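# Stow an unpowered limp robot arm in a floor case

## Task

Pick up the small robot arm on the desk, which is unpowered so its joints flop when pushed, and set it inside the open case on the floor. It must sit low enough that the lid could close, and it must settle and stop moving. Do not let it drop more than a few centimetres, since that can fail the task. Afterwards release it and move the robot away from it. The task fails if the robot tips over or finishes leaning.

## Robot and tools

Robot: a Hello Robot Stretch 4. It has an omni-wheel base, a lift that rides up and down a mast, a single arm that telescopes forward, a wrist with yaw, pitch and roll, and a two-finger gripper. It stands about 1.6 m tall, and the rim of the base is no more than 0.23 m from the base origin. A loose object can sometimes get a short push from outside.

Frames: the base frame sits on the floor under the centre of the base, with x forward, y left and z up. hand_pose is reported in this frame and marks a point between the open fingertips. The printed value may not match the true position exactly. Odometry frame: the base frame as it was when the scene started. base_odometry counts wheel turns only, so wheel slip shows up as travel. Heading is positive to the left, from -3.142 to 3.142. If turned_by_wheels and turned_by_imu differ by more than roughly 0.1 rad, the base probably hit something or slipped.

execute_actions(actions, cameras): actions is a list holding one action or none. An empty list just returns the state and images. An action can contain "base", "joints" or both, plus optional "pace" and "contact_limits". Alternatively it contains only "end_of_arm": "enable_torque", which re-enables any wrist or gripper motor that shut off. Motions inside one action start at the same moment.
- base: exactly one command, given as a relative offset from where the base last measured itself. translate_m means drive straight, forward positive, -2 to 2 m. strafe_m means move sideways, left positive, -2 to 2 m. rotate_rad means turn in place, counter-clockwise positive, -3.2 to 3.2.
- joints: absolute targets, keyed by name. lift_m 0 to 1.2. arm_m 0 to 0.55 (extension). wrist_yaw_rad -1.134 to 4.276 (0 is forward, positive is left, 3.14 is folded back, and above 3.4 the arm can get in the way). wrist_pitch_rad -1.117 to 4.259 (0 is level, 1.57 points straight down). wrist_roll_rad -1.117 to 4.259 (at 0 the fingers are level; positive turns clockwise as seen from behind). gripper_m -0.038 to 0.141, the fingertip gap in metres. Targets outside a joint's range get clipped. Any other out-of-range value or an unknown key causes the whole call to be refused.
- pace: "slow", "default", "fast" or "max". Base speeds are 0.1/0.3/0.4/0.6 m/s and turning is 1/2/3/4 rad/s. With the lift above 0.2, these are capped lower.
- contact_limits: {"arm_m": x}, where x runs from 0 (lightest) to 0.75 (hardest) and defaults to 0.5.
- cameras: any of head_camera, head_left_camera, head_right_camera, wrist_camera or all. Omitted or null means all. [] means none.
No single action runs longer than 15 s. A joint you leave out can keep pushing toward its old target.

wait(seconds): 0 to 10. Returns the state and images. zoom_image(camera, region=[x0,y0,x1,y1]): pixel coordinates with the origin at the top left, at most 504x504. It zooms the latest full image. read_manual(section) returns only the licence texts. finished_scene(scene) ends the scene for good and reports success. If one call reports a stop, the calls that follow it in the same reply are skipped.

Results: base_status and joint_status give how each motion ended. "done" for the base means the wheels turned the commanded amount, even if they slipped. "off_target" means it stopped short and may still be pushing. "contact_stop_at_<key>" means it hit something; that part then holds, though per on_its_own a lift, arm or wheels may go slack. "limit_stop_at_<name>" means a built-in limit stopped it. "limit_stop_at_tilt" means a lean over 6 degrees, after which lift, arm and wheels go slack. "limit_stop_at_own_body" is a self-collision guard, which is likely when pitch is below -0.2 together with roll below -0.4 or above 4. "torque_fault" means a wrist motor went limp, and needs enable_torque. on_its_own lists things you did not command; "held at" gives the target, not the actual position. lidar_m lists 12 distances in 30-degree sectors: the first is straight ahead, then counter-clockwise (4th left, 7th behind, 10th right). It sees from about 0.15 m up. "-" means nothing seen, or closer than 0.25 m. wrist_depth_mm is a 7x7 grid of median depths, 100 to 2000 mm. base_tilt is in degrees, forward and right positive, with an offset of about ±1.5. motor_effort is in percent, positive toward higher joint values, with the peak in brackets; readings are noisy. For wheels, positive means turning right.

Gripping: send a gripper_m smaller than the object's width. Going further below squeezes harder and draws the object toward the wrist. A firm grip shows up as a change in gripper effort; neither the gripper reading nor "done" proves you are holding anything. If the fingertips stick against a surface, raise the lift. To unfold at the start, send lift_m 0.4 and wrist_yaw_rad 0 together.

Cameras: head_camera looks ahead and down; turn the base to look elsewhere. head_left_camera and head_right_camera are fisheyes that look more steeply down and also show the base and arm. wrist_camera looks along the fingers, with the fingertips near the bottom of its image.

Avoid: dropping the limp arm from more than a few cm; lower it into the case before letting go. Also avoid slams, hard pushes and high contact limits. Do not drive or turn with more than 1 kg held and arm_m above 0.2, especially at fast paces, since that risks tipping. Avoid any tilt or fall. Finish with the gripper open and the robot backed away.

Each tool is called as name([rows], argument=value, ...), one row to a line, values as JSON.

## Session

execute_actions([
  {"joints":{"lift_m":0.4,"wrist_yaw_rad":0}},
])

Scene clock: 2.40 s.
base_odometry: x=+0.000 y=+0.000 heading=+0.000 (m, m, rad; odometry frame)
turned_by_wheels: +0.000 (rad since the last result)
turned_by_imu: -0.001 (rad since the last result)
base_tilt: forward=-0.3 right=-0.6 (deg)
lidar_m: 1.53 1.56 2.05 1.37 2.58 2.32 2.17 2.25 1.51 1.41 2.28 1.65
base_status: not commanded
joint_positions: lift_m=+0.400 arm_m=-0.001 wrist_yaw_rad=+0.000 wrist_pitch_rad=+0.018 wrist_roll_rad=-0.011 gripper_m=+0.057
joint_status: all done
motor_effort: lift_m=+23(26) arm_m=-1(1) wrist_yaw_rad=+1(4) wrist_pitch_rad=-6(5) wrist_roll_rad=+1(1) gripper_m=-4(3) wheel_0=+0(0) wheel_1=+0(0) wheel_2=+0(0) (%)
hand_pose: x=+0.4589 y=-0.0873 z=+0.5727 quat_wxyz=(+1.000, -0.006, +0.009, +0.000) (m; base frame)
wrist_depth_mm: 1255 1281 1366 1366 1397 1464 1464 / 1255 1336 1336 1336 1464 1430 1464 / 1255 1336 1336 1366 1430 1499 1464 / 1229 1308 1336 1397 1397 1499 1499 / 1308 1308 1336 1397 1430 1464 1499 / 1308 1308 198 1397 202 1430 1499 / 1229 1281 1336 111 1430 1336 1464
pictures: head_camera, head_left_camera, head_right_camera, wrist_camera
Images, in order (width x height): head_camera 420x560, head_left_camera 420x672, head_right_camera 420x672, wrist_camera 616x392.

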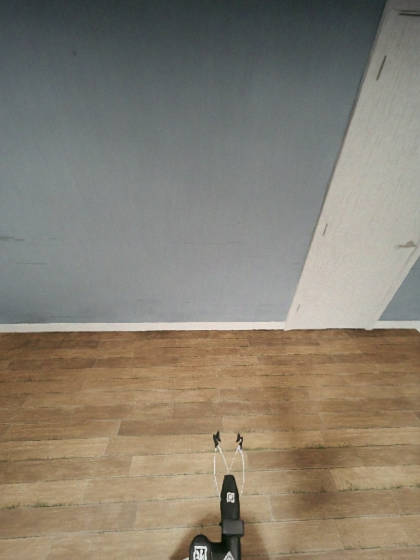

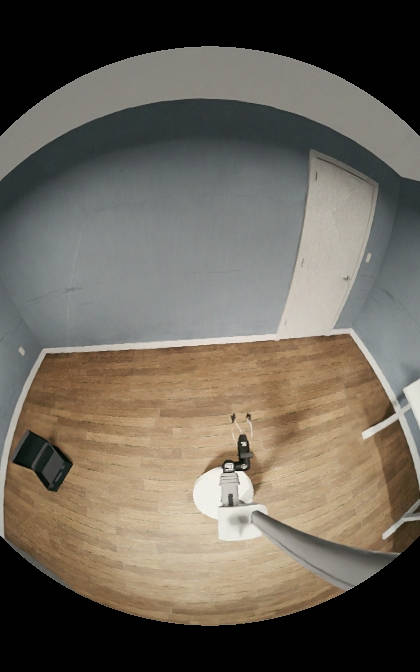

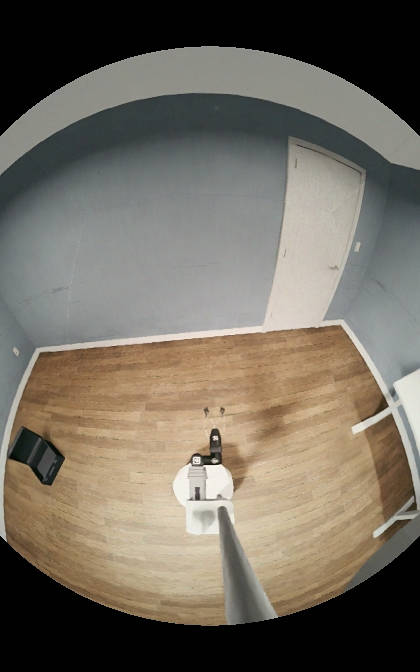

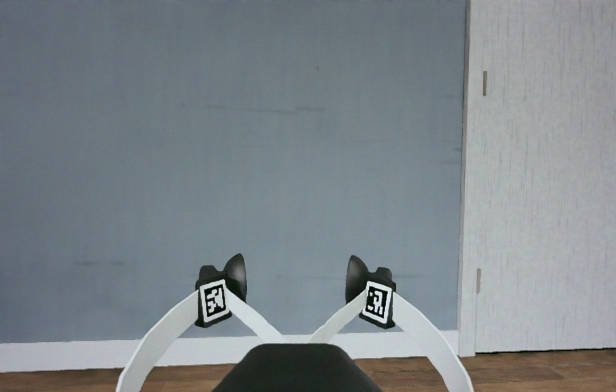

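execute_actions([
  {"base":{"rotate_rad":-1.5},"pace":"fast"},
], cameras=["head_camera","wrist_camera"])

Scene clock: 5.87 s.
base_odometry: x=+0.000 y=+0.000 heading=-1.500 (m, m, rad; odometry frame)
turned_by_wheels: -1.500 (rad since the last result)
turned_by_imu: -1.485 (rad since the last result)
base_tilt: forward=-0.2 right=-0.6 (deg)
lidar_m: 1.40 2.14 1.62 1.52 1.60 2.23 1.38 2.60 2.27 2.17 2.26 1.46
base_status: done
joint_positions: lift_m=+0.400 arm_m=+0.000 wrist_yaw_rad=+0.000 wrist_pitch_rad=+0.018 wrist_roll_rad=-0.011 gripper_m=+0.057
joint_status: not commanded
motor_effort: lift_m=+22(23) arm_m=-1(1) wrist_yaw_rad=+2(1) wrist_pitch_rad=-5(5) wrist_roll_rad=+0(0) gripper_m=-4(2) wheel_0=+1(7) wheel_1=+0(11) wheel_2=+1(9) (%)
hand_pose: x=+0.4588 y=-0.0875 z=+0.5728 quat_wxyz=(+1.000, -0.006, +0.009, +0.000) (m; base frame)
wrist_depth_mm: 1921 - - 1983 - - - / - 1921 - - - - - / 1921 1983 - 1983 - - - / - 1921 - - - - - / - - - - - - - / 1983 1863 198 1983 201 1983 - / 1366 1255 1366 111 1397 1308 1397
pictures: head_camera, wrist_camera
Images, in order (width x height): head_camera 420x560, wrist_camera 616x392.

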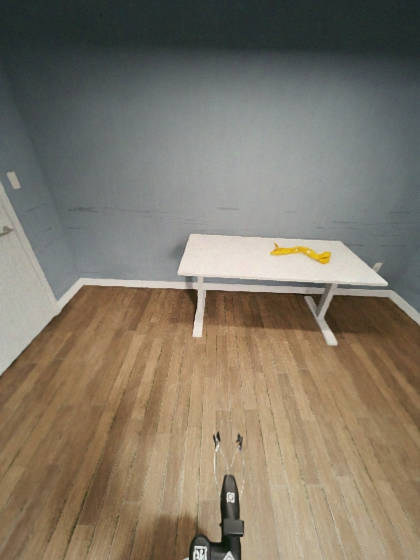

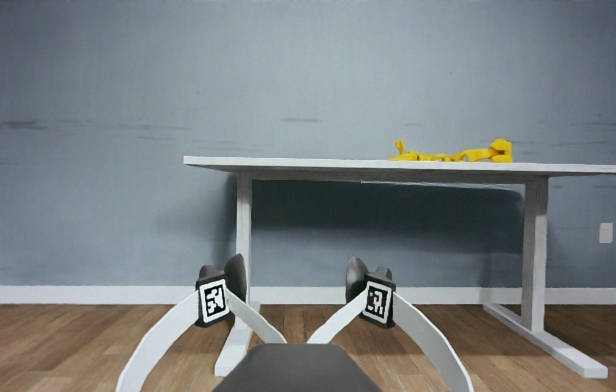

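execute_actions([
  {"base":{"strafe_m":-0.68},"joints":{"wrist_pitch_rad":1.57,"gripper_m":0.08},"pace":"fast"},
], cameras=[])

execute_actions([
  {"base":{"translate_m":1.05},"joints":{"lift_m":1.1},"pace":"fast"},
], cameras=[])

execute_actions([
  {"joints":{"arm_m":0.45},"pace":"fast"},
], cameras=["head_camera","wrist_camera"])

Scene clock: 13.90 s.
base_odometry: x=-0.678 y=-0.048 heading=-1.500 (m, m, rad; odometry frame)
turned_by_wheels: +0.000 (rad since the last result)
turned_by_imu: -0.004 (rad since the last result)
base_tilt: forward=-0.3 right=-0.6 (deg)
lidar_m: 1.38 1.45 2.32 2.22 2.31 1.59 2.52 2.12 1.58 1.47 1.56 1.45
base_status: done
joint_positions: lift_m=+0.400 arm_m=+0.000 wrist_yaw_rad=+0.000 wrist_pitch_rad=+1.570 wrist_roll_rad=-0.011 gripper_m=+0.080
joint_status: all done
motor_effort: lift_m=+21(21) arm_m=+0(1) wrist_yaw_rad=+2(3) wrist_pitch_rad=+0(4) wrist_roll_rad=+1(0) gripper_m=-1(3) wheel_0=-1(8) wheel_1=+1(14) wheel_2=+0(3) (%)
hand_pose: x=+0.1706 y=-0.0874 z=+0.2896 quat_wxyz=(+0.707, -0.004, +0.707, +0.004) (m; base frame)
wrist_depth_mm: 512 512 512 517 525 525 535 / 512 512 521 517 525 530 535 / 508 512 521 525 521 525 539 / 517 517 517 521 525 539 539 / 508 312 307 342 535 535 539 / 304 303 205 307 204 539 539 / 303 301 306 111 329 530 544
pictures: none
No camera images: the call's "cameras" was empty. Leave "cameras" out to get every camera's image.

Scene clock: 17.80 s.
base_odometry: x=-0.604 y=-1.096 heading=-1.500 (m, m, rad; odometry frame)
turned_by_wheels: +0.000 (rad since the last result)
turned_by_imu: +0.000 (rad since the last result)
base_tilt: forward=-0.3 right=-0.6 (deg)
lidar_m: 0.32 0.37 0.50 2.19 2.31 2.79 2.55 2.16 1.56 1.46 0.49 0.37
base_status: done
joint_positions: lift_m=+1.100 arm_m=+0.000 wrist_yaw_rad=+0.000 wrist_pitch_rad=+1.570 wrist_roll_rad=-0.011 gripper_m=+0.080
joint_status: all done
motor_effort: lift_m=+23(23) arm_m=-1(1) wrist_yaw_rad=+1(1) wrist_pitch_rad=-1(1) wrist_roll_rad=+1(0) gripper_m=-4(1) wheel_0=-1(10) wheel_1=+1(7) wheel_2=+2(12) (%)
hand_pose: x=+0.1706 y=-0.0874 z=+0.9895 quat_wxyz=(+0.707, -0.004, +0.707, +0.004) (m; base frame)
wrist_depth_mm: 488 488 496 500 508 508 512 / 488 496 500 504 508 512 512 / 1205 1205 1255 1229 1255 1255 1255 / 1182 1229 1255 1255 1229 1281 1255 / 1205 1229 1025 1025 1229 1255 1281 / 1182 1229 204 1025 204 1281 1281 / 1205 1255 1229 111 1229 1281 1281
pictures: none
No camera images: the call's "cameras" was empty. Leave "cameras" out to get every camera's image.

Scene clock: 19.80 s.
base_odometry: x=-0.604 y=-1.096 heading=-1.500 (m, m, rad; odometry frame)
turned_by_wheels: +0.000 (rad since the last result)
turned_by_imu: -0.001 (rad since the last result)
base_tilt: forward=-0.2 right=-0.5 (deg)
lidar_m: 0.33 0.37 0.51 2.20 2.32 2.80 2.56 2.17 1.55 1.47 0.50 0.34
base_status: not commanded
joint_positions: lift_m=+1.100 arm_m=+0.449 wrist_yaw_rad=+0.000 wrist_pitch_rad=+1.570 wrist_roll_rad=-0.011 gripper_m=+0.080
joint_status: all done
motor_effort: lift_m=+23(23) arm_m=+5(9) wrist_yaw_rad=+2(1) wrist_pitch_rad=+0(1) wrist_roll_rad=+0(0) gripper_m=-1(1) wheel_0=-1(1) wheel_1=+1(1) wheel_2=+2(2) (%)
hand_pose: x=+0.6204 y=-0.0874 z=+0.9895 quat_wxyz=(+0.707, -0.004, +0.707, +0.004) (m; base frame)
wrist_depth_mm: 488 488 500 496 504 512 508 / 492 492 496 480 508 508 517 / 496 442 500 504 508 512 512 / 492 496 496 500 449 512 521 / 492 496 500 504 436 512 517 / 492 492 204 504 204 512 517 / 492 496 496 111 508 512 517
pictures: head_camera, wrist_camera
Images, in order (width x height): head_camera 420x560, wrist_camera 616x392.

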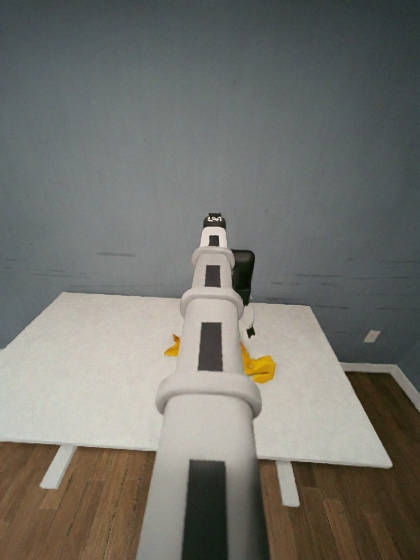

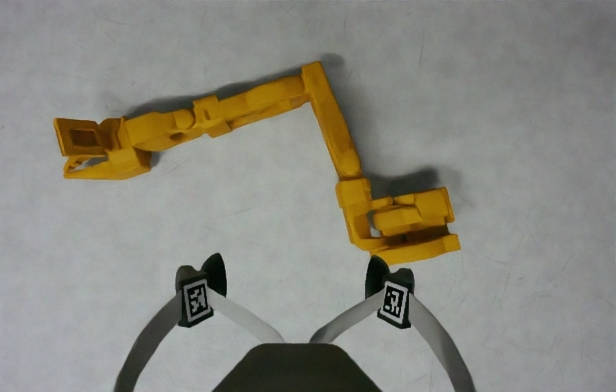

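execute_actions([
  {"base":{"strafe_m":-0.057},"joints":{"arm_m":0.55,"lift_m":0.95,"wrist_roll_rad":-0.33}},
], cameras=["wrist_camera"])

Scene clock: 24.97 s.
base_odometry: x=-0.661 y=-1.100 heading=-1.500 (m, m, rad; odometry frame)
turned_by_wheels: +0.000 (rad since the last result)
turned_by_imu: -0.001 (rad since the last result)
base_tilt: forward=-0.2 right=-0.6 (deg)
lidar_m: 0.32 0.36 0.51 2.24 2.38 2.54 2.64 2.09 1.51 1.43 0.49 0.34
base_status: done
joint_positions: lift_m=+0.950 arm_m=+0.549 wrist_yaw_rad=+0.000 wrist_pitch_rad=+1.570 wrist_roll_rad=-0.330 gripper_m=+0.080
joint_status: all done
motor_effort: lift_m=+17(19) arm_m=+5(5) wrist_yaw_rad=+2(0) wrist_pitch_rad=+1(0) wrist_roll_rad=+0(5) gripper_m=-1(4) wheel_0=+1(7) wheel_1=+0(8) wheel_2=+1(1) (%)
hand_pose: x=+0.7196 y=-0.0874 z=+0.8400 quat_wxyz=(+0.698, -0.116, +0.697, +0.116) (m; base frame)
wrist_depth_mm: 340 342 343 349 351 353 355 / 340 343 345 347 351 351 355 / 282 290 289 347 353 353 357 / 342 345 345 349 353 355 359 / 343 343 347 349 353 355 359 / 345 345 205 281 204 355 362 / 343 345 347 111 290 357 359
pictures: wrist_camera
Images, in order (width x height): wrist_camera 616x392.

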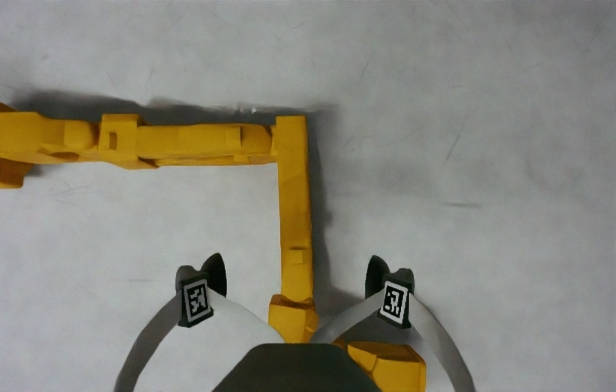

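execute_actions([
  {"joints":{"lift_m":0.862}},
], cameras=[])

execute_actions([
  {"joints":{"gripper_m":-0.03}},
], cameras=[])

execute_actions([
  {"joints":{"lift_m":0.98},"pace":"slow"},
], cameras=["wrist_camera"])

execute_actions([
  {"base":{"translate_m":-1.0},"joints":{"arm_m":0.2,"wrist_roll_rad":0}},
], cameras=[])

execute_actions([
  {"base":{"rotate_rad":2.55},"joints":{"lift_m":0.6,"wrist_pitch_rad":0.5},"pace":"slow"},
], cameras=["head_camera","wrist_camera"])

Scene clock: 33.03 s.
base_odometry: x=-0.661 y=-1.100 heading=-1.500 (m, m, rad; odometry frame)
turned_by_wheels: +0.000 (rad since the last result)
turned_by_imu: -0.001 (rad since the last result)
base_tilt: forward=-0.3 right=-0.6 (deg)
lidar_m: 0.33 0.36 0.51 2.25 2.39 2.58 2.60 2.06 1.51 1.43 0.48 0.36
base_status: not commanded
joint_positions: lift_m=+0.862 arm_m=+0.549 wrist_yaw_rad=+0.000 wrist_pitch_rad=+1.570 wrist_roll_rad=-0.330 gripper_m=+0.080
joint_status: all done
motor_effort: lift_m=+17(17) arm_m=+5(5) wrist_yaw_rad=+1(1) wrist_pitch_rad=+2(0) wrist_roll_rad=+0(0) gripper_m=-1(2) wheel_0=+1(1) wheel_1=+0(0) wheel_2=+1(1) (%)
hand_pose: x=+0.7196 y=-0.0874 z=+0.7520 quat_wxyz=(+0.698, -0.116, +0.697, +0.116) (m; base frame)
wrist_depth_mm: 254 254 256 259 262 265 266 / 206 255 257 259 263 264 266 / 201 204 210 208 263 265 267 / 254 255 258 259 263 265 267 / 256 255 258 260 262 266 267 / 255 258 204 187 204 267 270 / 255 257 259 111 264 266 268
pictures: none
No camera images: the call's "cameras" was empty. Leave "cameras" out to get every camera's image.

Scene clock: 34.83 s.
base_odometry: x=-0.661 y=-1.100 heading=-1.500 (m, m, rad; odometry frame)
turned_by_wheels: +0.000 (rad since the last result)
turned_by_imu: +0.000 (rad since the last result)
base_tilt: forward=-0.2 right=-0.6 (deg)
lidar_m: 0.32 0.38 0.51 2.27 2.38 2.52 2.60 2.09 1.48 1.42 0.51 0.34
base_status: not commanded
joint_positions: lift_m=+0.862 arm_m=+0.549 wrist_yaw_rad=+0.000 wrist_pitch_rad=+1.570 wrist_roll_rad=-0.330 gripper_m=-0.029
joint_status: all done
motor_effort: lift_m=+18(18) arm_m=+5(5) wrist_yaw_rad=+3(2) wrist_pitch_rad=+0(0) wrist_roll_rad=+1(1) gripper_m=-27(25) wheel_0=+1(1) wheel_1=+0(0) wheel_2=+1(1) (%)
hand_pose: x=+0.7196 y=-0.0874 z=+0.7519 quat_wxyz=(+0.698, -0.116, +0.697, +0.116) (m; base frame)
wrist_depth_mm: 251 254 254 259 260 263 264 / 197 253 254 257 258 263 264 / 207 222 226 204 260 264 266 / 252 256 256 258 260 265 265 / 253 255 258 210 263 264 266 / 254 256 184 179 187 264 267 / 254 256 258 111 265 265 265
pictures: none
No camera images: the call's "cameras" was empty. Leave "cameras" out to get every camera's image.

Scene clock: 36.67 s.
base_odometry: x=-0.661 y=-1.100 heading=-1.500 (m, m, rad; odometry frame)
turned_by_wheels: +0.000 (rad since the last result)
turned_by_imu: +0.000 (rad since the last result)
base_tilt: forward=-0.2 right=-0.5 (deg)
lidar_m: 0.33 0.36 0.54 2.25 2.38 2.54 2.61 2.07 1.48 1.42 0.50 0.36
base_status: not commanded
joint_positions: lift_m=+0.979 arm_m=+0.549 wrist_yaw_rad=+0.000 wrist_pitch_rad=+1.570 wrist_roll_rad=-0.330 gripper_m=-0.029
joint_status: all done
motor_effort: lift_m=+26(26) arm_m=+5(5) wrist_yaw_rad=+1(2) wrist_pitch_rad=+1(1) wrist_roll_rad=+1(1) gripper_m=-28(27) wheel_0=+1(1) wheel_1=+0(0) wheel_2=+1(1) (%)
hand_pose: x=+0.7196 y=-0.0874 z=+0.8692 quat_wxyz=(+0.698, -0.116, +0.697, +0.116) (m; base frame)
wrist_depth_mm: 364 370 370 373 377 382 387 / 368 370 373 373 379 384 387 / 236 229 222 227 382 384 387 / 368 375 377 205 379 382 389 / 368 375 375 189 382 384 389 / 370 373 185 180 188 384 387 / 370 375 375 111 384 384 392
pictures: wrist_camera
Images, in order (width x height): wrist_camera 616x392.

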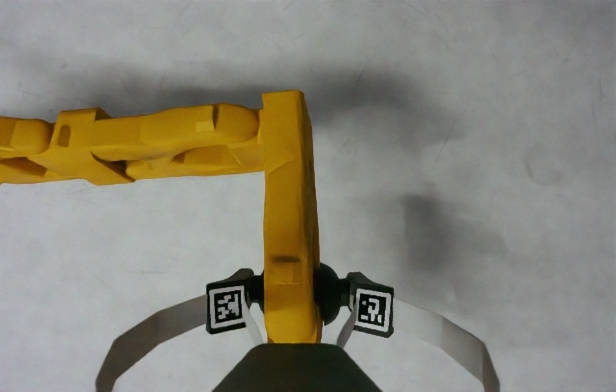

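Scene clock: 41.47 s.
base_odometry: x=-0.732 y=-0.102 heading=-1.500 (m, m, rad; odometry frame)
turned_by_wheels: +0.000 (rad since the last result)
turned_by_imu: -0.001 (rad since the last result)
base_tilt: forward=-0.2 right=-0.7 (deg)
lidar_m: 0.41 1.43 2.38 2.27 2.37 1.65 2.54 2.03 1.50 1.41 1.49 0.26
base_status: done
joint_positions: lift_m=+0.980 arm_m=+0.201 wrist_yaw_rad=+0.000 wrist_pitch_rad=+1.572 wrist_roll_rad=+0.000 gripper_m=-0.029
joint_status: all done
motor_effort: lift_m=+25(26) arm_m=-5(3) wrist_yaw_rad=+2(1) wrist_pitch_rad=-6(18) wrist_roll_rad=+0(9) gripper_m=-25(27) wheel_0=-1(5) wheel_1=-1(6) wheel_2=+1(11) (%)
hand_pose: x=+0.3714 y=-0.0874 z=+0.8693 quat_wxyz=(+0.707, +0.000, +0.708, +0.000) (m; base frame)
wrist_depth_mm: 1078 1078 1118 1098 1118 1160 1118 / 1098 1118 1098 1138 1118 1118 1118 / 1078 1118 462 1118 1138 1138 1138 / 1078 1098 1098 297 1138 1118 1138 / 1078 1118 1118 206 1138 1138 1182 / 1078 1078 181 175 187 1138 1160 / 1098 1138 891 112 1118 142 1160
pictures: none
No camera images: the call's "cameras" was empty. Leave "cameras" out to get every camera's image.

Scene clock: 45.30 s.
base_odometry: x=-0.732 y=-0.102 heading=+1.050 (m, m, rad; odometry frame)
turned_by_wheels: +2.550 (rad since the last result)
turned_by_imu: +2.522 (rad since the last result)
base_tilt: forward=-0.2 right=-0.6 (deg)
lidar_m: 0.68 1.66 2.18 1.52 1.43 1.49 1.46 1.34 1.39 2.42 2.28 2.33
base_status: done
joint_positions: lift_m=+0.600 arm_m=+0.201 wrist_yaw_rad=+0.000 wrist_pitch_rad=+0.512 wrist_roll_rad=+0.000 gripper_m=-0.029
joint_status: all done
on_its_own: wrist_pitch_rad is at rest, and its effort (-34) is outside its rest range (-23 to +23)
motor_effort: lift_m=+19(25) arm_m=-5(5) wrist_yaw_rad=+2(2) wrist_pitch_rad=-34(38) wrist_roll_rad=+1(2) gripper_m=-23(25) wheel_0=-2(7) wheel_1=-2(5) wheel_2=-1(5) (%)
hand_pose: x=+0.6231 y=-0.0874 z=+0.6368 quat_wxyz=(+0.967, +0.000, +0.253, +0.000) (m; base frame)
wrist_depth_mm: 1756 - - - - - 1661 / 1921 - 1499 - - - 1756 / 1921 1983 469 - - - 1863 / 1537 1537 1397 298 1661 1618 1661 / 1229 1229 1281 216 1308 1308 1308 / 1060 1042 183 176 187 1078 1060 / 891 854 878 111 917 145 917
pictures: head_camera, wrist_camera
Images, in order (width x height): head_camera 420x560, wrist_camera 616x392.

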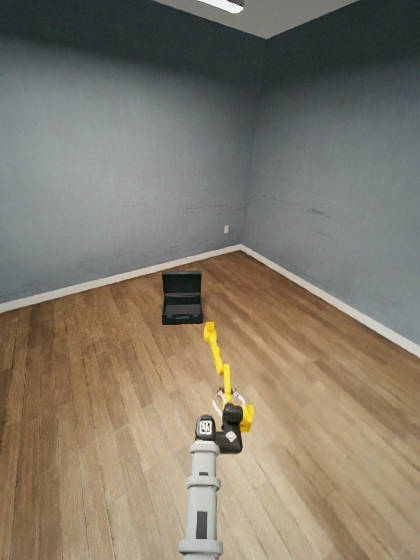

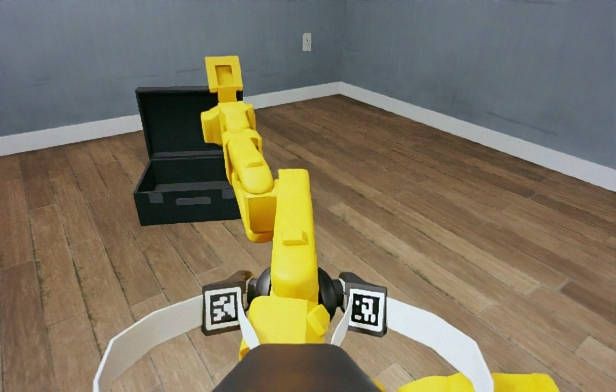

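execute_actions([
  {"base":{"strafe_m":0.35},"joints":{"wrist_pitch_rad":-0.3,"wrist_roll_rad":-0.35,"gripper_m":-0.038},"pace":"slow"},
], cameras=["head_camera","wrist_camera","head_left_camera"])

Scene clock: 52.47 s.
base_odometry: x=-1.035 y=+0.072 heading=+1.050 (m, m, rad; odometry frame)
turned_by_wheels: +0.000 (rad since the last result)
turned_by_imu: -0.001 (rad since the last result)
base_tilt: forward=-0.1 right=-0.6 (deg)
lidar_m: 0.46 2.36 1.71 1.24 1.14 1.17 1.56 1.53 1.61 2.71 2.56 2.61
base_status: done
joint_positions: lift_m=+0.600 arm_m=+0.201 wrist_yaw_rad=+0.000 wrist_pitch_rad=-0.291 wrist_roll_rad=-0.351 gripper_m=-0.037
joint_status: all done
on_its_own: wrist_pitch_rad is at rest, and its effort (-26) is outside its rest range (-23 to +23)
motor_effort: lift_m=+20(20) arm_m=-4(4) wrist_yaw_rad=+2(7) wrist_pitch_rad=-26(51) wrist_roll_rad=+4(6) gripper_m=-19(22) wheel_0=-2(3) wheel_1=+3(7) wheel_2=+0(2) (%)
hand_pose: x=+0.6481 y=-0.0874 z=+0.8610 quat_wxyz=(+0.974, -0.173, -0.143, -0.025) (m; base frame)
wrist_depth_mm: 1756 - - - - 1921 1756 / 1808 - - - - - - / 1756 - - - - - - / 1808 1983 252 - - - - / 1756 204 254 210 - - - / 178 173 182 175 185 - - / 145 195 - 111 - 151 1863
pictures: head_camera, head_left_camera, wrist_camera
Images, in order (width x height): head_camera 420x560, head_left_camera 420x672, wrist_camera 616x392.

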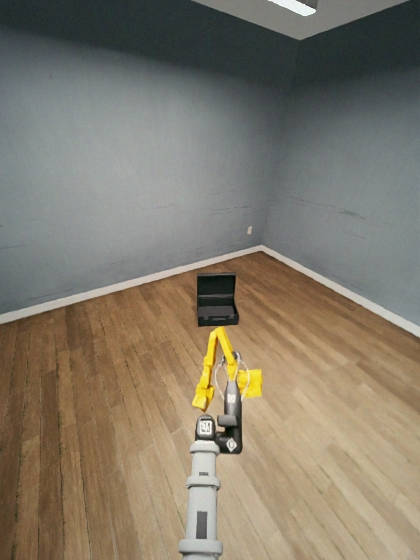

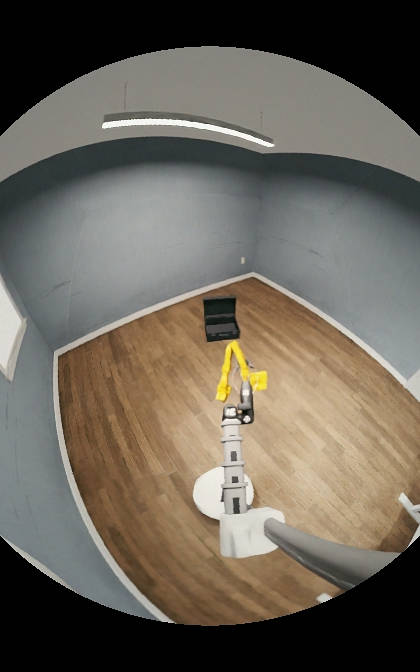

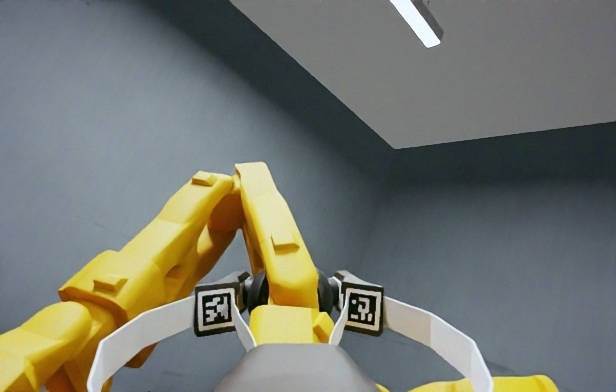

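execute_actions([
  {"base":{"translate_m":0.4},"joints":{"wrist_pitch_rad":0.5,"wrist_roll_rad":0,"lift_m":0.1,"arm_m":0.3},"pace":"slow"},
], cameras=["head_camera","wrist_camera","head_left_camera"])

zoom_image(camera="head_camera", region=[110,300,330,520])

Scene clock: 62.50 s.
base_odometry: x=-0.836 y=+0.419 heading=+1.050 (m, m, rad; odometry frame)
turned_by_wheels: +0.000 (rad since the last result)
turned_by_imu: -0.002 (rad since the last result)
base_tilt: forward=-0.3 right=-0.6 (deg)
lidar_m: 0.56 2.02 2.06 1.45 1.36 1.40 1.84 1.88 1.95 2.51 2.34 2.43
base_status: done
joint_positions: lift_m=+0.100 arm_m=+0.299 wrist_yaw_rad=+0.000 wrist_pitch_rad=+0.508 wrist_roll_rad=-0.002 gripper_m=-0.037
joint_status: all done
motor_effort: lift_m=+19(20) arm_m=+5(7) wrist_yaw_rad=+2(2) wrist_pitch_rad=-23(23) wrist_roll_rad=+5(7) gripper_m=-23(23) wheel_0=+1(5) wheel_1=+2(8) wheel_2=-2(6) (%)
hand_pose: x=+0.7221 y=-0.0874 z=+0.1380 quat_wxyz=(+0.968, -0.001, +0.251, +0.000) (m; base frame)
wrist_depth_mm: 1308 1464 904 931 - - 1708 / 1182 1182 831 683 1078 1308 1336 / 768 788 691 707 759 842 854 / 580 585 263 569 609 615 621 / 462 204 258 208 484 488 492 / 190 182 183 178 186 399 402 / 148 180 332 111 338 324 343
pictures: head_camera, head_left_camera, wrist_camera
Images, in order (width x height): head_camera 420x560, head_left_camera 420x672, wrist_camera 616x392.

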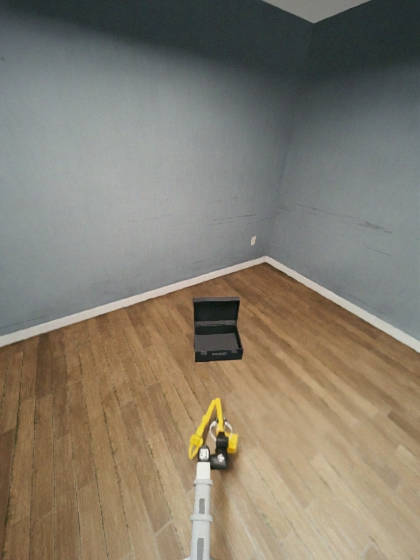

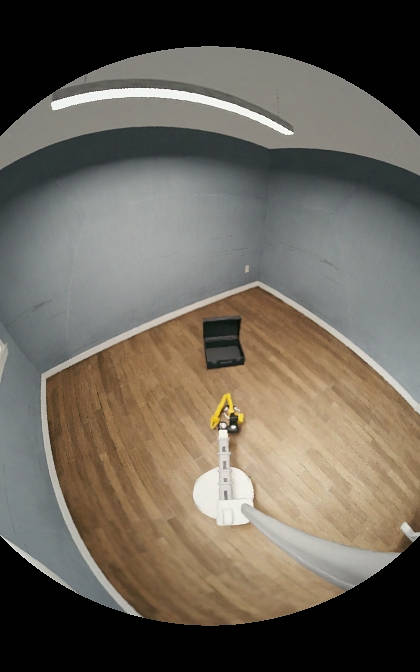

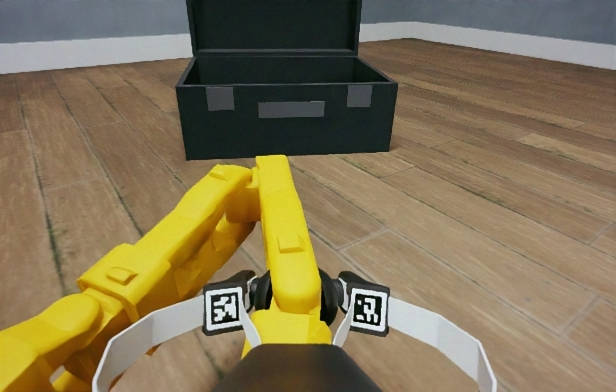

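Region (110, 300, 330, 520) of head_camera's 420x560 image, scaled by 2.291, with more detail than that image has.

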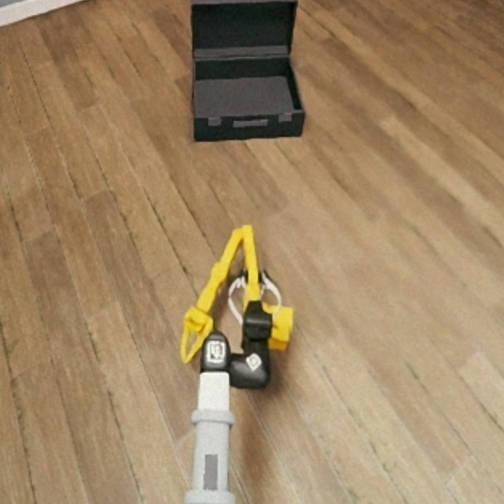

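execute_actions([
  {"joints":{"wrist_pitch_rad":0.6,"lift_m":0.03},"pace":"slow"},
], cameras=["wrist_camera"])

execute_actions([
  {"joints":{"gripper_m":0.05}},
], cameras=["wrist_camera"])

execute_actions([
  {"joints":{"lift_m":0.3}},
], cameras=[])

execute_actions([
  {"base":{"translate_m":0.1},"joints":{"wrist_pitch_rad":1.57,"arm_m":0.47,"lift_m":0.26}},
], cameras=["wrist_camera","head_camera"])

Scene clock: 68.53 s.
base_odometry: x=-0.836 y=+0.419 heading=+1.050 (m, m, rad; odometry frame)
turned_by_wheels: +0.000 (rad since the last result)
turned_by_imu: -0.001 (rad since the last result)
base_tilt: forward=-0.2 right=-0.6 (deg)
lidar_m: 0.54 2.01 2.06 1.48 1.35 1.40 1.82 1.88 1.89 2.51 2.35 2.42
base_status: not commanded
joint_positions: lift_m=+0.030 arm_m=+0.299 wrist_yaw_rad=+0.000 wrist_pitch_rad=+0.607 wrist_roll_rad=-0.001 gripper_m=-0.037
joint_status: all done
motor_effort: lift_m=+18(18) arm_m=+5(5) wrist_yaw_rad=+2(3) wrist_pitch_rad=-18(24) wrist_roll_rad=+5(5) gripper_m=-25(24) wheel_0=+1(1) wheel_1=+2(2) wheel_2=-2(2) (%)
hand_pose: x=+0.7070 y=-0.0874 z=+0.0437 quat_wxyz=(+0.954, -0.001, +0.299, +0.000) (m; base frame)
wrist_depth_mm: 960 976 615 634 668 1098 1098 / 621 627 640 654 661 676 699 / 459 469 473 484 492 500 500 / 366 373 263 351 387 389 394 / 307 204 254 208 317 319 322 / 175 183 181 177 186 272 273 / 150 179 232 111 236 224 238
pictures: wrist_camera
Images, in order (width x height): wrist_camera 616x392.

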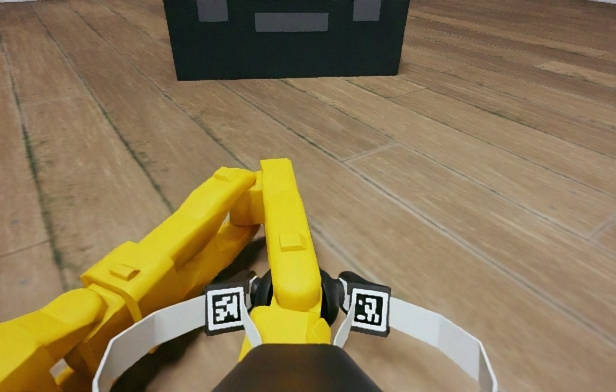

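Scene clock: 70.10 s.
base_odometry: x=-0.836 y=+0.419 heading=+1.050 (m, m, rad; odometry frame)
turned_by_wheels: +0.000 (rad since the last result)
turned_by_imu: +0.000 (rad since the last result)
base_tilt: forward=-0.2 right=-0.5 (deg)
lidar_m: 1.17 2.02 2.04 1.47 1.36 1.40 1.85 1.86 1.95 2.48 2.33 2.40
base_status: not commanded
joint_positions: lift_m=+0.030 arm_m=+0.299 wrist_yaw_rad=+0.000 wrist_pitch_rad=+0.602 wrist_roll_rad=+0.000 gripper_m=+0.050
joint_status: all done
motor_effort: lift_m=+19(19) arm_m=+5(4) wrist_yaw_rad=+1(2) wrist_pitch_rad=-8(18) wrist_roll_rad=+2(4) gripper_m=-3(24) wheel_0=+1(1) wheel_1=+2(2) wheel_2=-2(2) (%)
hand_pose: x=+0.7078 y=-0.0874 z=+0.0449 quat_wxyz=(+0.955, +0.000, +0.297, +0.000) (m; base frame)
wrist_depth_mm: 991 1025 609 627 661 1138 1205 / 640 647 647 661 691 699 715 / 477 480 484 496 496 508 512 / 375 379 298 370 392 397 397 / 312 312 255 231 320 325 329 / 265 208 196 185 200 276 279 / 166 197 235 111 171 150 240
pictures: wrist_camera
Images, in order (width x height): wrist_camera 616x392.

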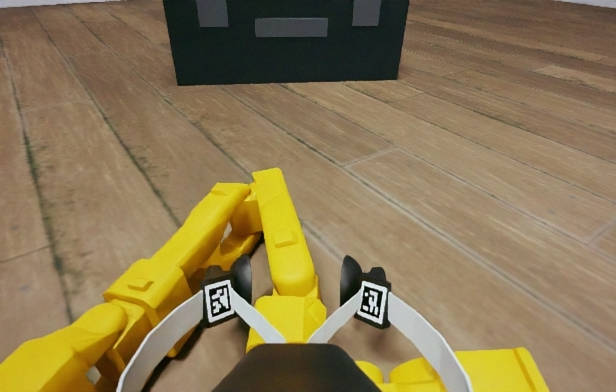

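Scene clock: 72.27 s.
base_odometry: x=-0.836 y=+0.419 heading=+1.050 (m, m, rad; odometry frame)
turned_by_wheels: +0.000 (rad since the last result)
turned_by_imu: -0.001 (rad since the last result)
base_tilt: forward=-0.2 right=-0.5 (deg)
lidar_m: 1.16 2.01 2.05 1.46 1.36 1.41 1.84 1.87 1.92 2.52 2.36 2.39
base_status: not commanded
joint_positions: lift_m=+0.300 arm_m=+0.299 wrist_yaw_rad=+0.000 wrist_pitch_rad=+0.602 wrist_roll_rad=+0.000 gripper_m=+0.050
joint_status: all done
motor_effort: lift_m=+23(23) arm_m=+5(5) wrist_yaw_rad=+1(3) wrist_pitch_rad=-5(7) wrist_roll_rad=+1(2) gripper_m=-3(3) wheel_0=+1(1) wheel_1=+2(2) wheel_2=-2(2) (%)
hand_pose: x=+0.7078 y=-0.0874 z=+0.3145 quat_wxyz=(+0.955, +0.000, +0.297, +0.000) (m; base frame)
wrist_depth_mm: 1308 1464 917 946 - - 1708 / 1366 1464 976 991 1618 1576 1618 / 1042 1078 976 1008 1060 1138 1182 / 854 842 798 820 854 878 891 / 691 691 699 732 715 732 732 / 597 603 197 603 200 621 615 / 517 512 530 111 530 530 530
pictures: none
No camera images: the call's "cameras" was empty. Leave "cameras" out to get every camera's image.

Scene clock: 73.87 s.
base_odometry: x=-0.786 y=+0.506 heading=+1.050 (m, m, rad; odometry frame)
turned_by_wheels: +0.000 (rad since the last result)
turned_by_imu: +0.000 (rad since the last result)
base_tilt: forward=-0.2 right=-0.7 (deg)
lidar_m: 1.09 1.96 2.00 1.51 1.43 1.47 1.93 1.96 2.02 2.44 2.30 2.35
base_status: done
joint_positions: lift_m=+0.260 arm_m=+0.469 wrist_yaw_rad=+0.000 wrist_pitch_rad=+1.570 wrist_roll_rad=+0.000 gripper_m=+0.050
joint_status: all done
motor_effort: lift_m=+17(22) arm_m=+5(1) wrist_yaw_rad=+0(2) wrist_pitch_rad=+1(1) wrist_roll_rad=+1(2) gripper_m=-4(2) wheel_0=-1(4) wheel_1=+2(8) wheel_2=-1(11) (%)
hand_pose: x=+0.6403 y=-0.0874 z=+0.1500 quat_wxyz=(+0.707, +0.000, +0.707, +0.000) (m; base frame)
wrist_depth_mm: 370 373 377 379 382 384 387 / 370 373 375 377 384 387 389 / 370 375 377 379 384 384 389 / 375 375 375 379 384 387 389 / 370 379 362 379 387 387 387 / 375 375 196 307 199 389 392 / 373 314 382 111 384 389 389
pictures: head_camera, wrist_camera
Images, in order (width x height): head_camera 420x560, wrist_camera 616x392.

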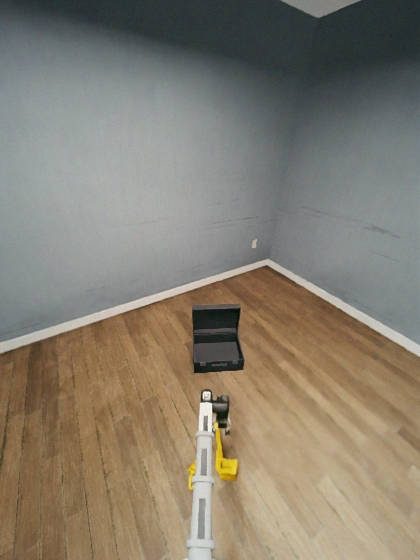

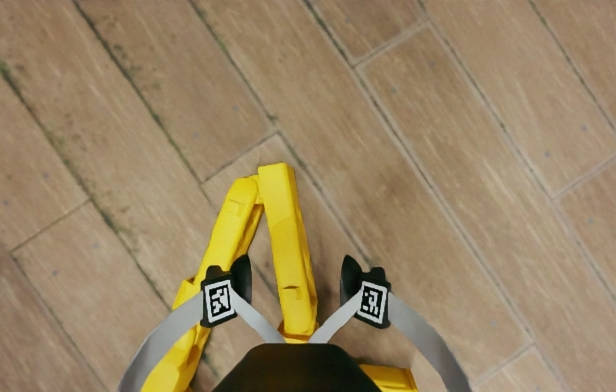

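execute_actions([
  {"joints":{"arm_m":0.442,"wrist_roll_rad":-0.15,"gripper_m":0.042,"lift_m":0.21}},
], cameras=["wrist_camera"])

execute_actions([
  {"joints":{"lift_m":0.14},"pace":"slow"},
], cameras=["wrist_camera"])

Scene clock: 79.13 s.
base_odometry: x=-0.786 y=+0.506 heading=+1.050 (m, m, rad; odometry frame)
turned_by_wheels: +0.000 (rad since the last result)
turned_by_imu: -0.001 (rad since the last result)
base_tilt: forward=-0.1 right=-0.6 (deg)
lidar_m: 1.08 1.94 2.01 1.55 1.43 1.45 1.91 1.95 2.02 2.43 2.29 2.35
base_status: not commanded
joint_positions: lift_m=+0.210 arm_m=+0.443 wrist_yaw_rad=+0.000 wrist_pitch_rad=+1.570 wrist_roll_rad=-0.150 gripper_m=+0.042
joint_status: all done
motor_effort: lift_m=+17(16) arm_m=-5(6) wrist_yaw_rad=+1(2) wrist_pitch_rad=+1(2) wrist_roll_rad=+0(6) gripper_m=+0(5) wheel_0=-1(1) wheel_1=+2(2) wheel_2=-1(1) (%)
hand_pose: x=+0.6140 y=-0.0874 z=+0.1000 quat_wxyz=(+0.705, -0.053, +0.705, +0.053) (m; base frame)
wrist_depth_mm: 320 324 325 329 332 334 336 / 320 325 325 330 330 334 336 / 322 324 325 329 332 334 336 / 322 324 307 330 332 336 338 / 322 327 272 329 334 338 338 / 320 283 198 255 204 338 342 / 324 260 330 111 332 336 338
pictures: wrist_camera
Images, in order (width x height): wrist_camera 616x392.

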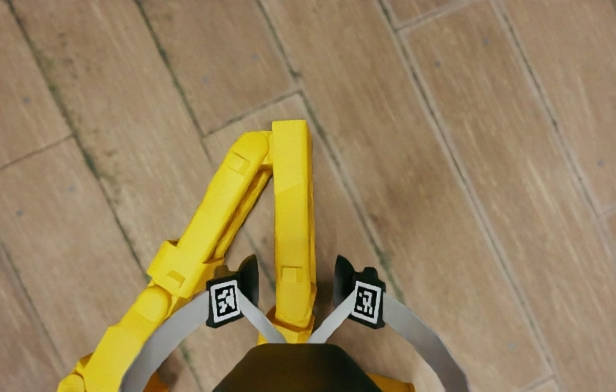

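Scene clock: 80.60 s.
base_odometry: x=-0.786 y=+0.506 heading=+1.050 (m, m, rad; odometry frame)
turned_by_wheels: +0.000 (rad since the last result)
turned_by_imu: +0.000 (rad since the last result)
base_tilt: forward=-0.1 right=-0.5 (deg)
lidar_m: 1.10 1.94 1.99 1.52 1.41 1.47 1.92 1.95 2.04 2.46 2.29 2.36
base_status: not commanded
joint_positions: lift_m=+0.140 arm_m=+0.443 wrist_yaw_rad=+0.000 wrist_pitch_rad=+1.570 wrist_roll_rad=-0.150 gripper_m=+0.042
joint_status: all done
motor_effort: lift_m=+16(12) arm_m=-5(5) wrist_yaw_rad=+2(2) wrist_pitch_rad=+0(1) wrist_roll_rad=-1(1) gripper_m=-3(2) wheel_0=-1(1) wheel_1=+2(2) wheel_2=-1(1) (%)
hand_pose: x=+0.6140 y=-0.0874 z=+0.0300 quat_wxyz=(+0.705, -0.053, +0.705, +0.053) (m; base frame)
wrist_depth_mm: 251 254 255 257 259 262 265 / 252 254 254 257 259 262 265 / 253 254 204 199 262 263 265 / 252 254 200 198 262 264 265 / 253 252 233 190 262 263 265 / 254 200 198 185 204 263 265 / 254 198 258 111 262 264 266
pictures: wrist_camera
Images, in order (width x height): wrist_camera 616x392.

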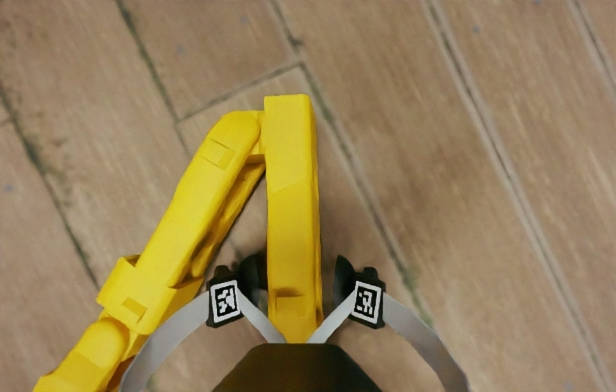

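Grip, lift, tilt a bit to refold, approach.

execute_actions([
  {"joints":{"gripper_m":-0.038}},
], cameras=[])

execute_actions([
  {"joints":{"lift_m":0.45,"arm_m":0.3,"wrist_roll_rad":0},"pace":"slow"},
], cameras=["wrist_camera"])

execute_actions([
  {"base":{"strafe_m":-0.06},"joints":{"wrist_pitch_rad":0.8},"pace":"slow"},
], cameras=["wrist_camera"])

execute_actions([
  {"base":{"translate_m":0.35},"joints":{"wrist_pitch_rad":1.57}},
], cameras=[])

execute_actions([
  {"base":{"translate_m":0.34},"joints":{"wrist_roll_rad":1.45,"arm_m":0.35,"lift_m":0.33},"pace":"slow"},
], cameras=["wrist_camera","head_camera"])

zoom_image(camera="head_camera", region=[110,370,310,560])

Scene clock: 87.63 s.
base_odometry: x=-0.786 y=+0.506 heading=+1.050 (m, m, rad; odometry frame)
turned_by_wheels: +0.000 (rad since the last result)
turned_by_imu: -0.001 (rad since the last result)
base_tilt: forward=-0.1 right=-0.6 (deg)
lidar_m: 1.08 1.95 1.97 1.51 1.39 1.45 1.94 1.93 2.01 2.46 2.30 2.33
base_status: not commanded
joint_positions: lift_m=+0.140 arm_m=+0.443 wrist_yaw_rad=+0.000 wrist_pitch_rad=+1.570 wrist_roll_rad=-0.150 gripper_m=-0.037
joint_status: all done
motor_effort: lift_m=+18(18) arm_m=-5(5) wrist_yaw_rad=+1(3) wrist_pitch_rad=+1(3) wrist_roll_rad=+0(1) gripper_m=-27(28) wheel_0=-1(1) wheel_1=+2(2) wheel_2=-1(1) (%)
hand_pose: x=+0.6141 y=-0.0874 z=+0.0298 quat_wxyz=(+0.706, -0.053, +0.705, +0.053) (m; base frame)
wrist_depth_mm: 250 253 254 256 258 260 264 / 250 254 254 256 259 263 263 / 251 253 180 179 259 262 263 / 252 253 185 180 259 262 265 / 251 188 255 175 260 262 264 / 253 186 183 173 187 263 264 / 190 227 256 111 262 263 265
pictures: none
No camera images: the call's "cameras" was empty. Leave "cameras" out to get every camera's image.

Scene clock: 90.73 s.
base_odometry: x=-0.786 y=+0.506 heading=+1.050 (m, m, rad; odometry frame)
turned_by_wheels: +0.000 (rad since the last result)
turned_by_imu: -0.001 (rad since the last result)
base_tilt: forward=-0.1 right=-0.6 (deg)
lidar_m: 0.32 0.37 2.02 1.53 1.42 1.47 1.92 1.96 2.02 2.43 2.30 0.30
base_status: not commanded
joint_positions: lift_m=+0.449 arm_m=+0.301 wrist_yaw_rad=+0.000 wrist_pitch_rad=+1.569 wrist_roll_rad=+0.000 gripper_m=-0.037
joint_status: all done
motor_effort: lift_m=+26(26) arm_m=-5(6) wrist_yaw_rad=+3(2) wrist_pitch_rad=+3(5) wrist_roll_rad=+0(4) gripper_m=-28(26) wheel_0=-1(1) wheel_1=+2(2) wheel_2=-1(1) (%)
hand_pose: x=+0.4723 y=-0.0874 z=+0.3392 quat_wxyz=(+0.708, +0.000, +0.706, +0.000) (m; base frame)
wrist_depth_mm: 559 564 564 564 569 580 585 / 559 554 569 574 574 580 585 / 559 564 176 163 574 585 585 / 554 564 151 149 580 574 580 / 559 201 564 165 569 574 585 / 559 206 180 200 185 580 585 / 268 235 569 111 574 580 597
pictures: wrist_camera
Images, in order (width x height): wrist_camera 616x392.

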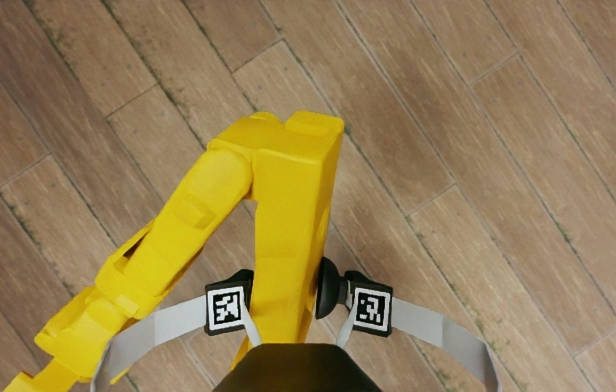

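Scene clock: 92.47 s.
base_odometry: x=-0.734 y=+0.476 heading=+1.050 (m, m, rad; odometry frame)
turned_by_wheels: +0.000 (rad since the last result)
turned_by_imu: +0.000 (rad since the last result)
base_tilt: forward=-0.1 right=-0.5 (deg)
lidar_m: 0.55 1.97 2.03 1.58 1.45 1.52 2.01 1.91 2.01 2.40 2.23 2.31
base_status: done
joint_positions: lift_m=+0.449 arm_m=+0.301 wrist_yaw_rad=+0.000 wrist_pitch_rad=+0.807 wrist_roll_rad=-0.001 gripper_m=-0.037
joint_status: all done
motor_effort: lift_m=+26(26) arm_m=-5(5) wrist_yaw_rad=+1(1) wrist_pitch_rad=-18(21) wrist_roll_rad=+3(3) gripper_m=-28(30) wheel_0=+1(8) wheel_1=-1(6) wheel_2=+0(0) (%)
hand_pose: x=+0.6713 y=-0.0874 z=+0.4194 quat_wxyz=(+0.920, +0.000, +0.393, +0.000) (m; base frame)
wrist_depth_mm: 1308 1366 866 904 1499 1537 1618 / 1138 1138 931 960 1205 1205 1255 / 976 960 167 162 1008 1042 1060 / 831 854 155 155 854 866 891 / 732 723 205 175 759 768 778 / 661 205 180 199 186 683 691 / 591 226 597 111 615 591 609
pictures: wrist_camera
Images, in order (width x height): wrist_camera 616x392.

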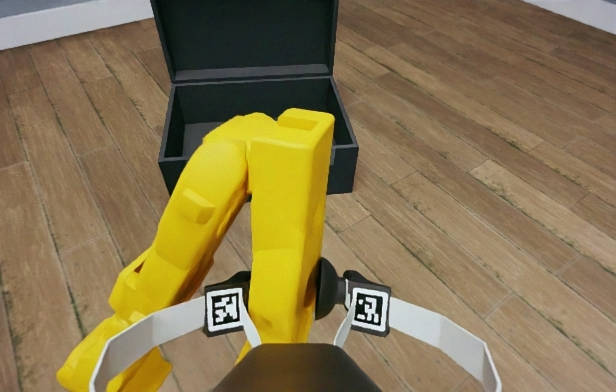

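Scene clock: 95.13 s.
base_odometry: x=-0.560 y=+0.779 heading=+1.050 (m, m, rad; odometry frame)
turned_by_wheels: +0.000 (rad since the last result)
turned_by_imu: +0.000 (rad since the last result)
base_tilt: forward=-0.3 right=-0.6 (deg)
lidar_m: 0.32 1.66 1.74 1.74 1.67 1.71 2.27 2.21 2.31 2.19 2.04 0.31
base_status: done
joint_positions: lift_m=+0.450 arm_m=+0.301 wrist_yaw_rad=+0.000 wrist_pitch_rad=+1.569 wrist_roll_rad=+0.000 gripper_m=-0.037
joint_status: all done
motor_effort: lift_m=+26(26) arm_m=-4(5) wrist_yaw_rad=+3(2) wrist_pitch_rad=+3(13) wrist_roll_rad=+1(3) gripper_m=-27(30) wheel_0=+2(4) wheel_1=+0(6) wheel_2=+0(11) (%)
hand_pose: x=+0.4722 y=-0.0874 z=+0.3393 quat_wxyz=(+0.708, +0.000, +0.706, +0.000) (m; base frame)
wrist_depth_mm: 559 508 525 569 580 580 585 / 559 569 559 574 569 574 580 / 554 559 175 162 569 585 574 / 564 564 151 147 574 580 591 / 559 569 184 164 580 574 580 / 564 206 181 199 185 580 585 / 559 234 574 111 580 585 580
pictures: none
No camera images: the call's "cameras" was empty. Leave "cameras" out to get every camera's image.

Scene clock: 99.80 s.
base_odometry: x=-0.391 y=+1.074 heading=+1.050 (m, m, rad; odometry frame)
turned_by_wheels: +0.000 (rad since the last result)
turned_by_imu: -0.001 (rad since the last result)
base_tilt: forward=-0.2 right=-0.6 (deg)
lidar_m: 0.39 0.53 1.46 1.88 1.83 1.92 2.51 2.48 2.61 1.96 1.86 0.49
base_status: done
joint_positions: lift_m=+0.330 arm_m=+0.349 wrist_yaw_rad=+0.000 wrist_pitch_rad=+1.575 wrist_roll_rad=+1.449 gripper_m=-0.037
joint_status: all done
motor_effort: lift_m=+20(26) arm_m=+4(6) wrist_yaw_rad=+2(1) wrist_pitch_rad=-13(34) wrist_roll_rad=+3(12) gripper_m=-27(29) wheel_0=+3(8) wheel_1=+2(3) wheel_2=-4(9) (%)
hand_pose: x=+0.5189 y=-0.0874 z=+0.2197 quat_wxyz=(+0.528, +0.468, +0.531, -0.470) (m; base frame)
wrist_depth_mm: 436 436 442 442 442 449 452 / 433 439 442 445 449 452 459 / 349 415 309 159 452 455 455 / 359 418 148 144 455 459 459 / 362 418 211 162 452 459 466 / 373 212 182 180 184 459 459 / 382 237 279 111 384 462 459
pictures: head_camera, wrist_camera
Images, in order (width x height): head_camera 420x560, wrist_camera 616x392.

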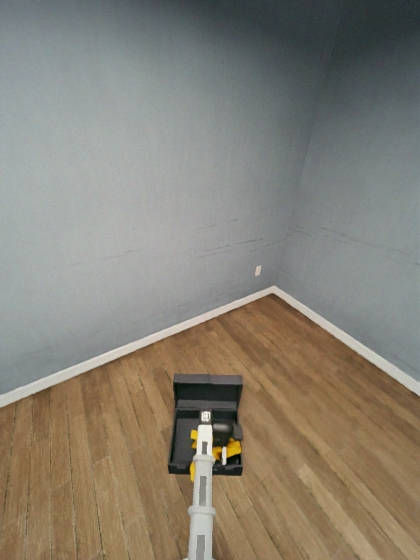

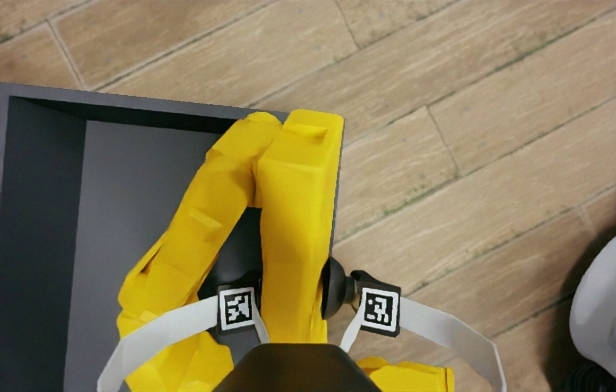

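Region (110, 370, 310, 560) of head_camera's 420x560 image, scaled by 2.520, with more detail than that image has; it fills the top 479 rows of this view, and the rest is white.

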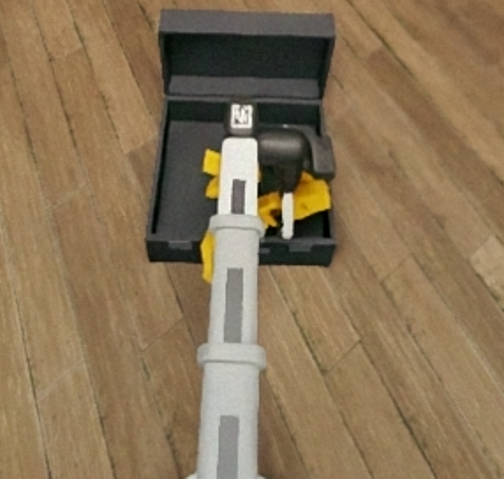

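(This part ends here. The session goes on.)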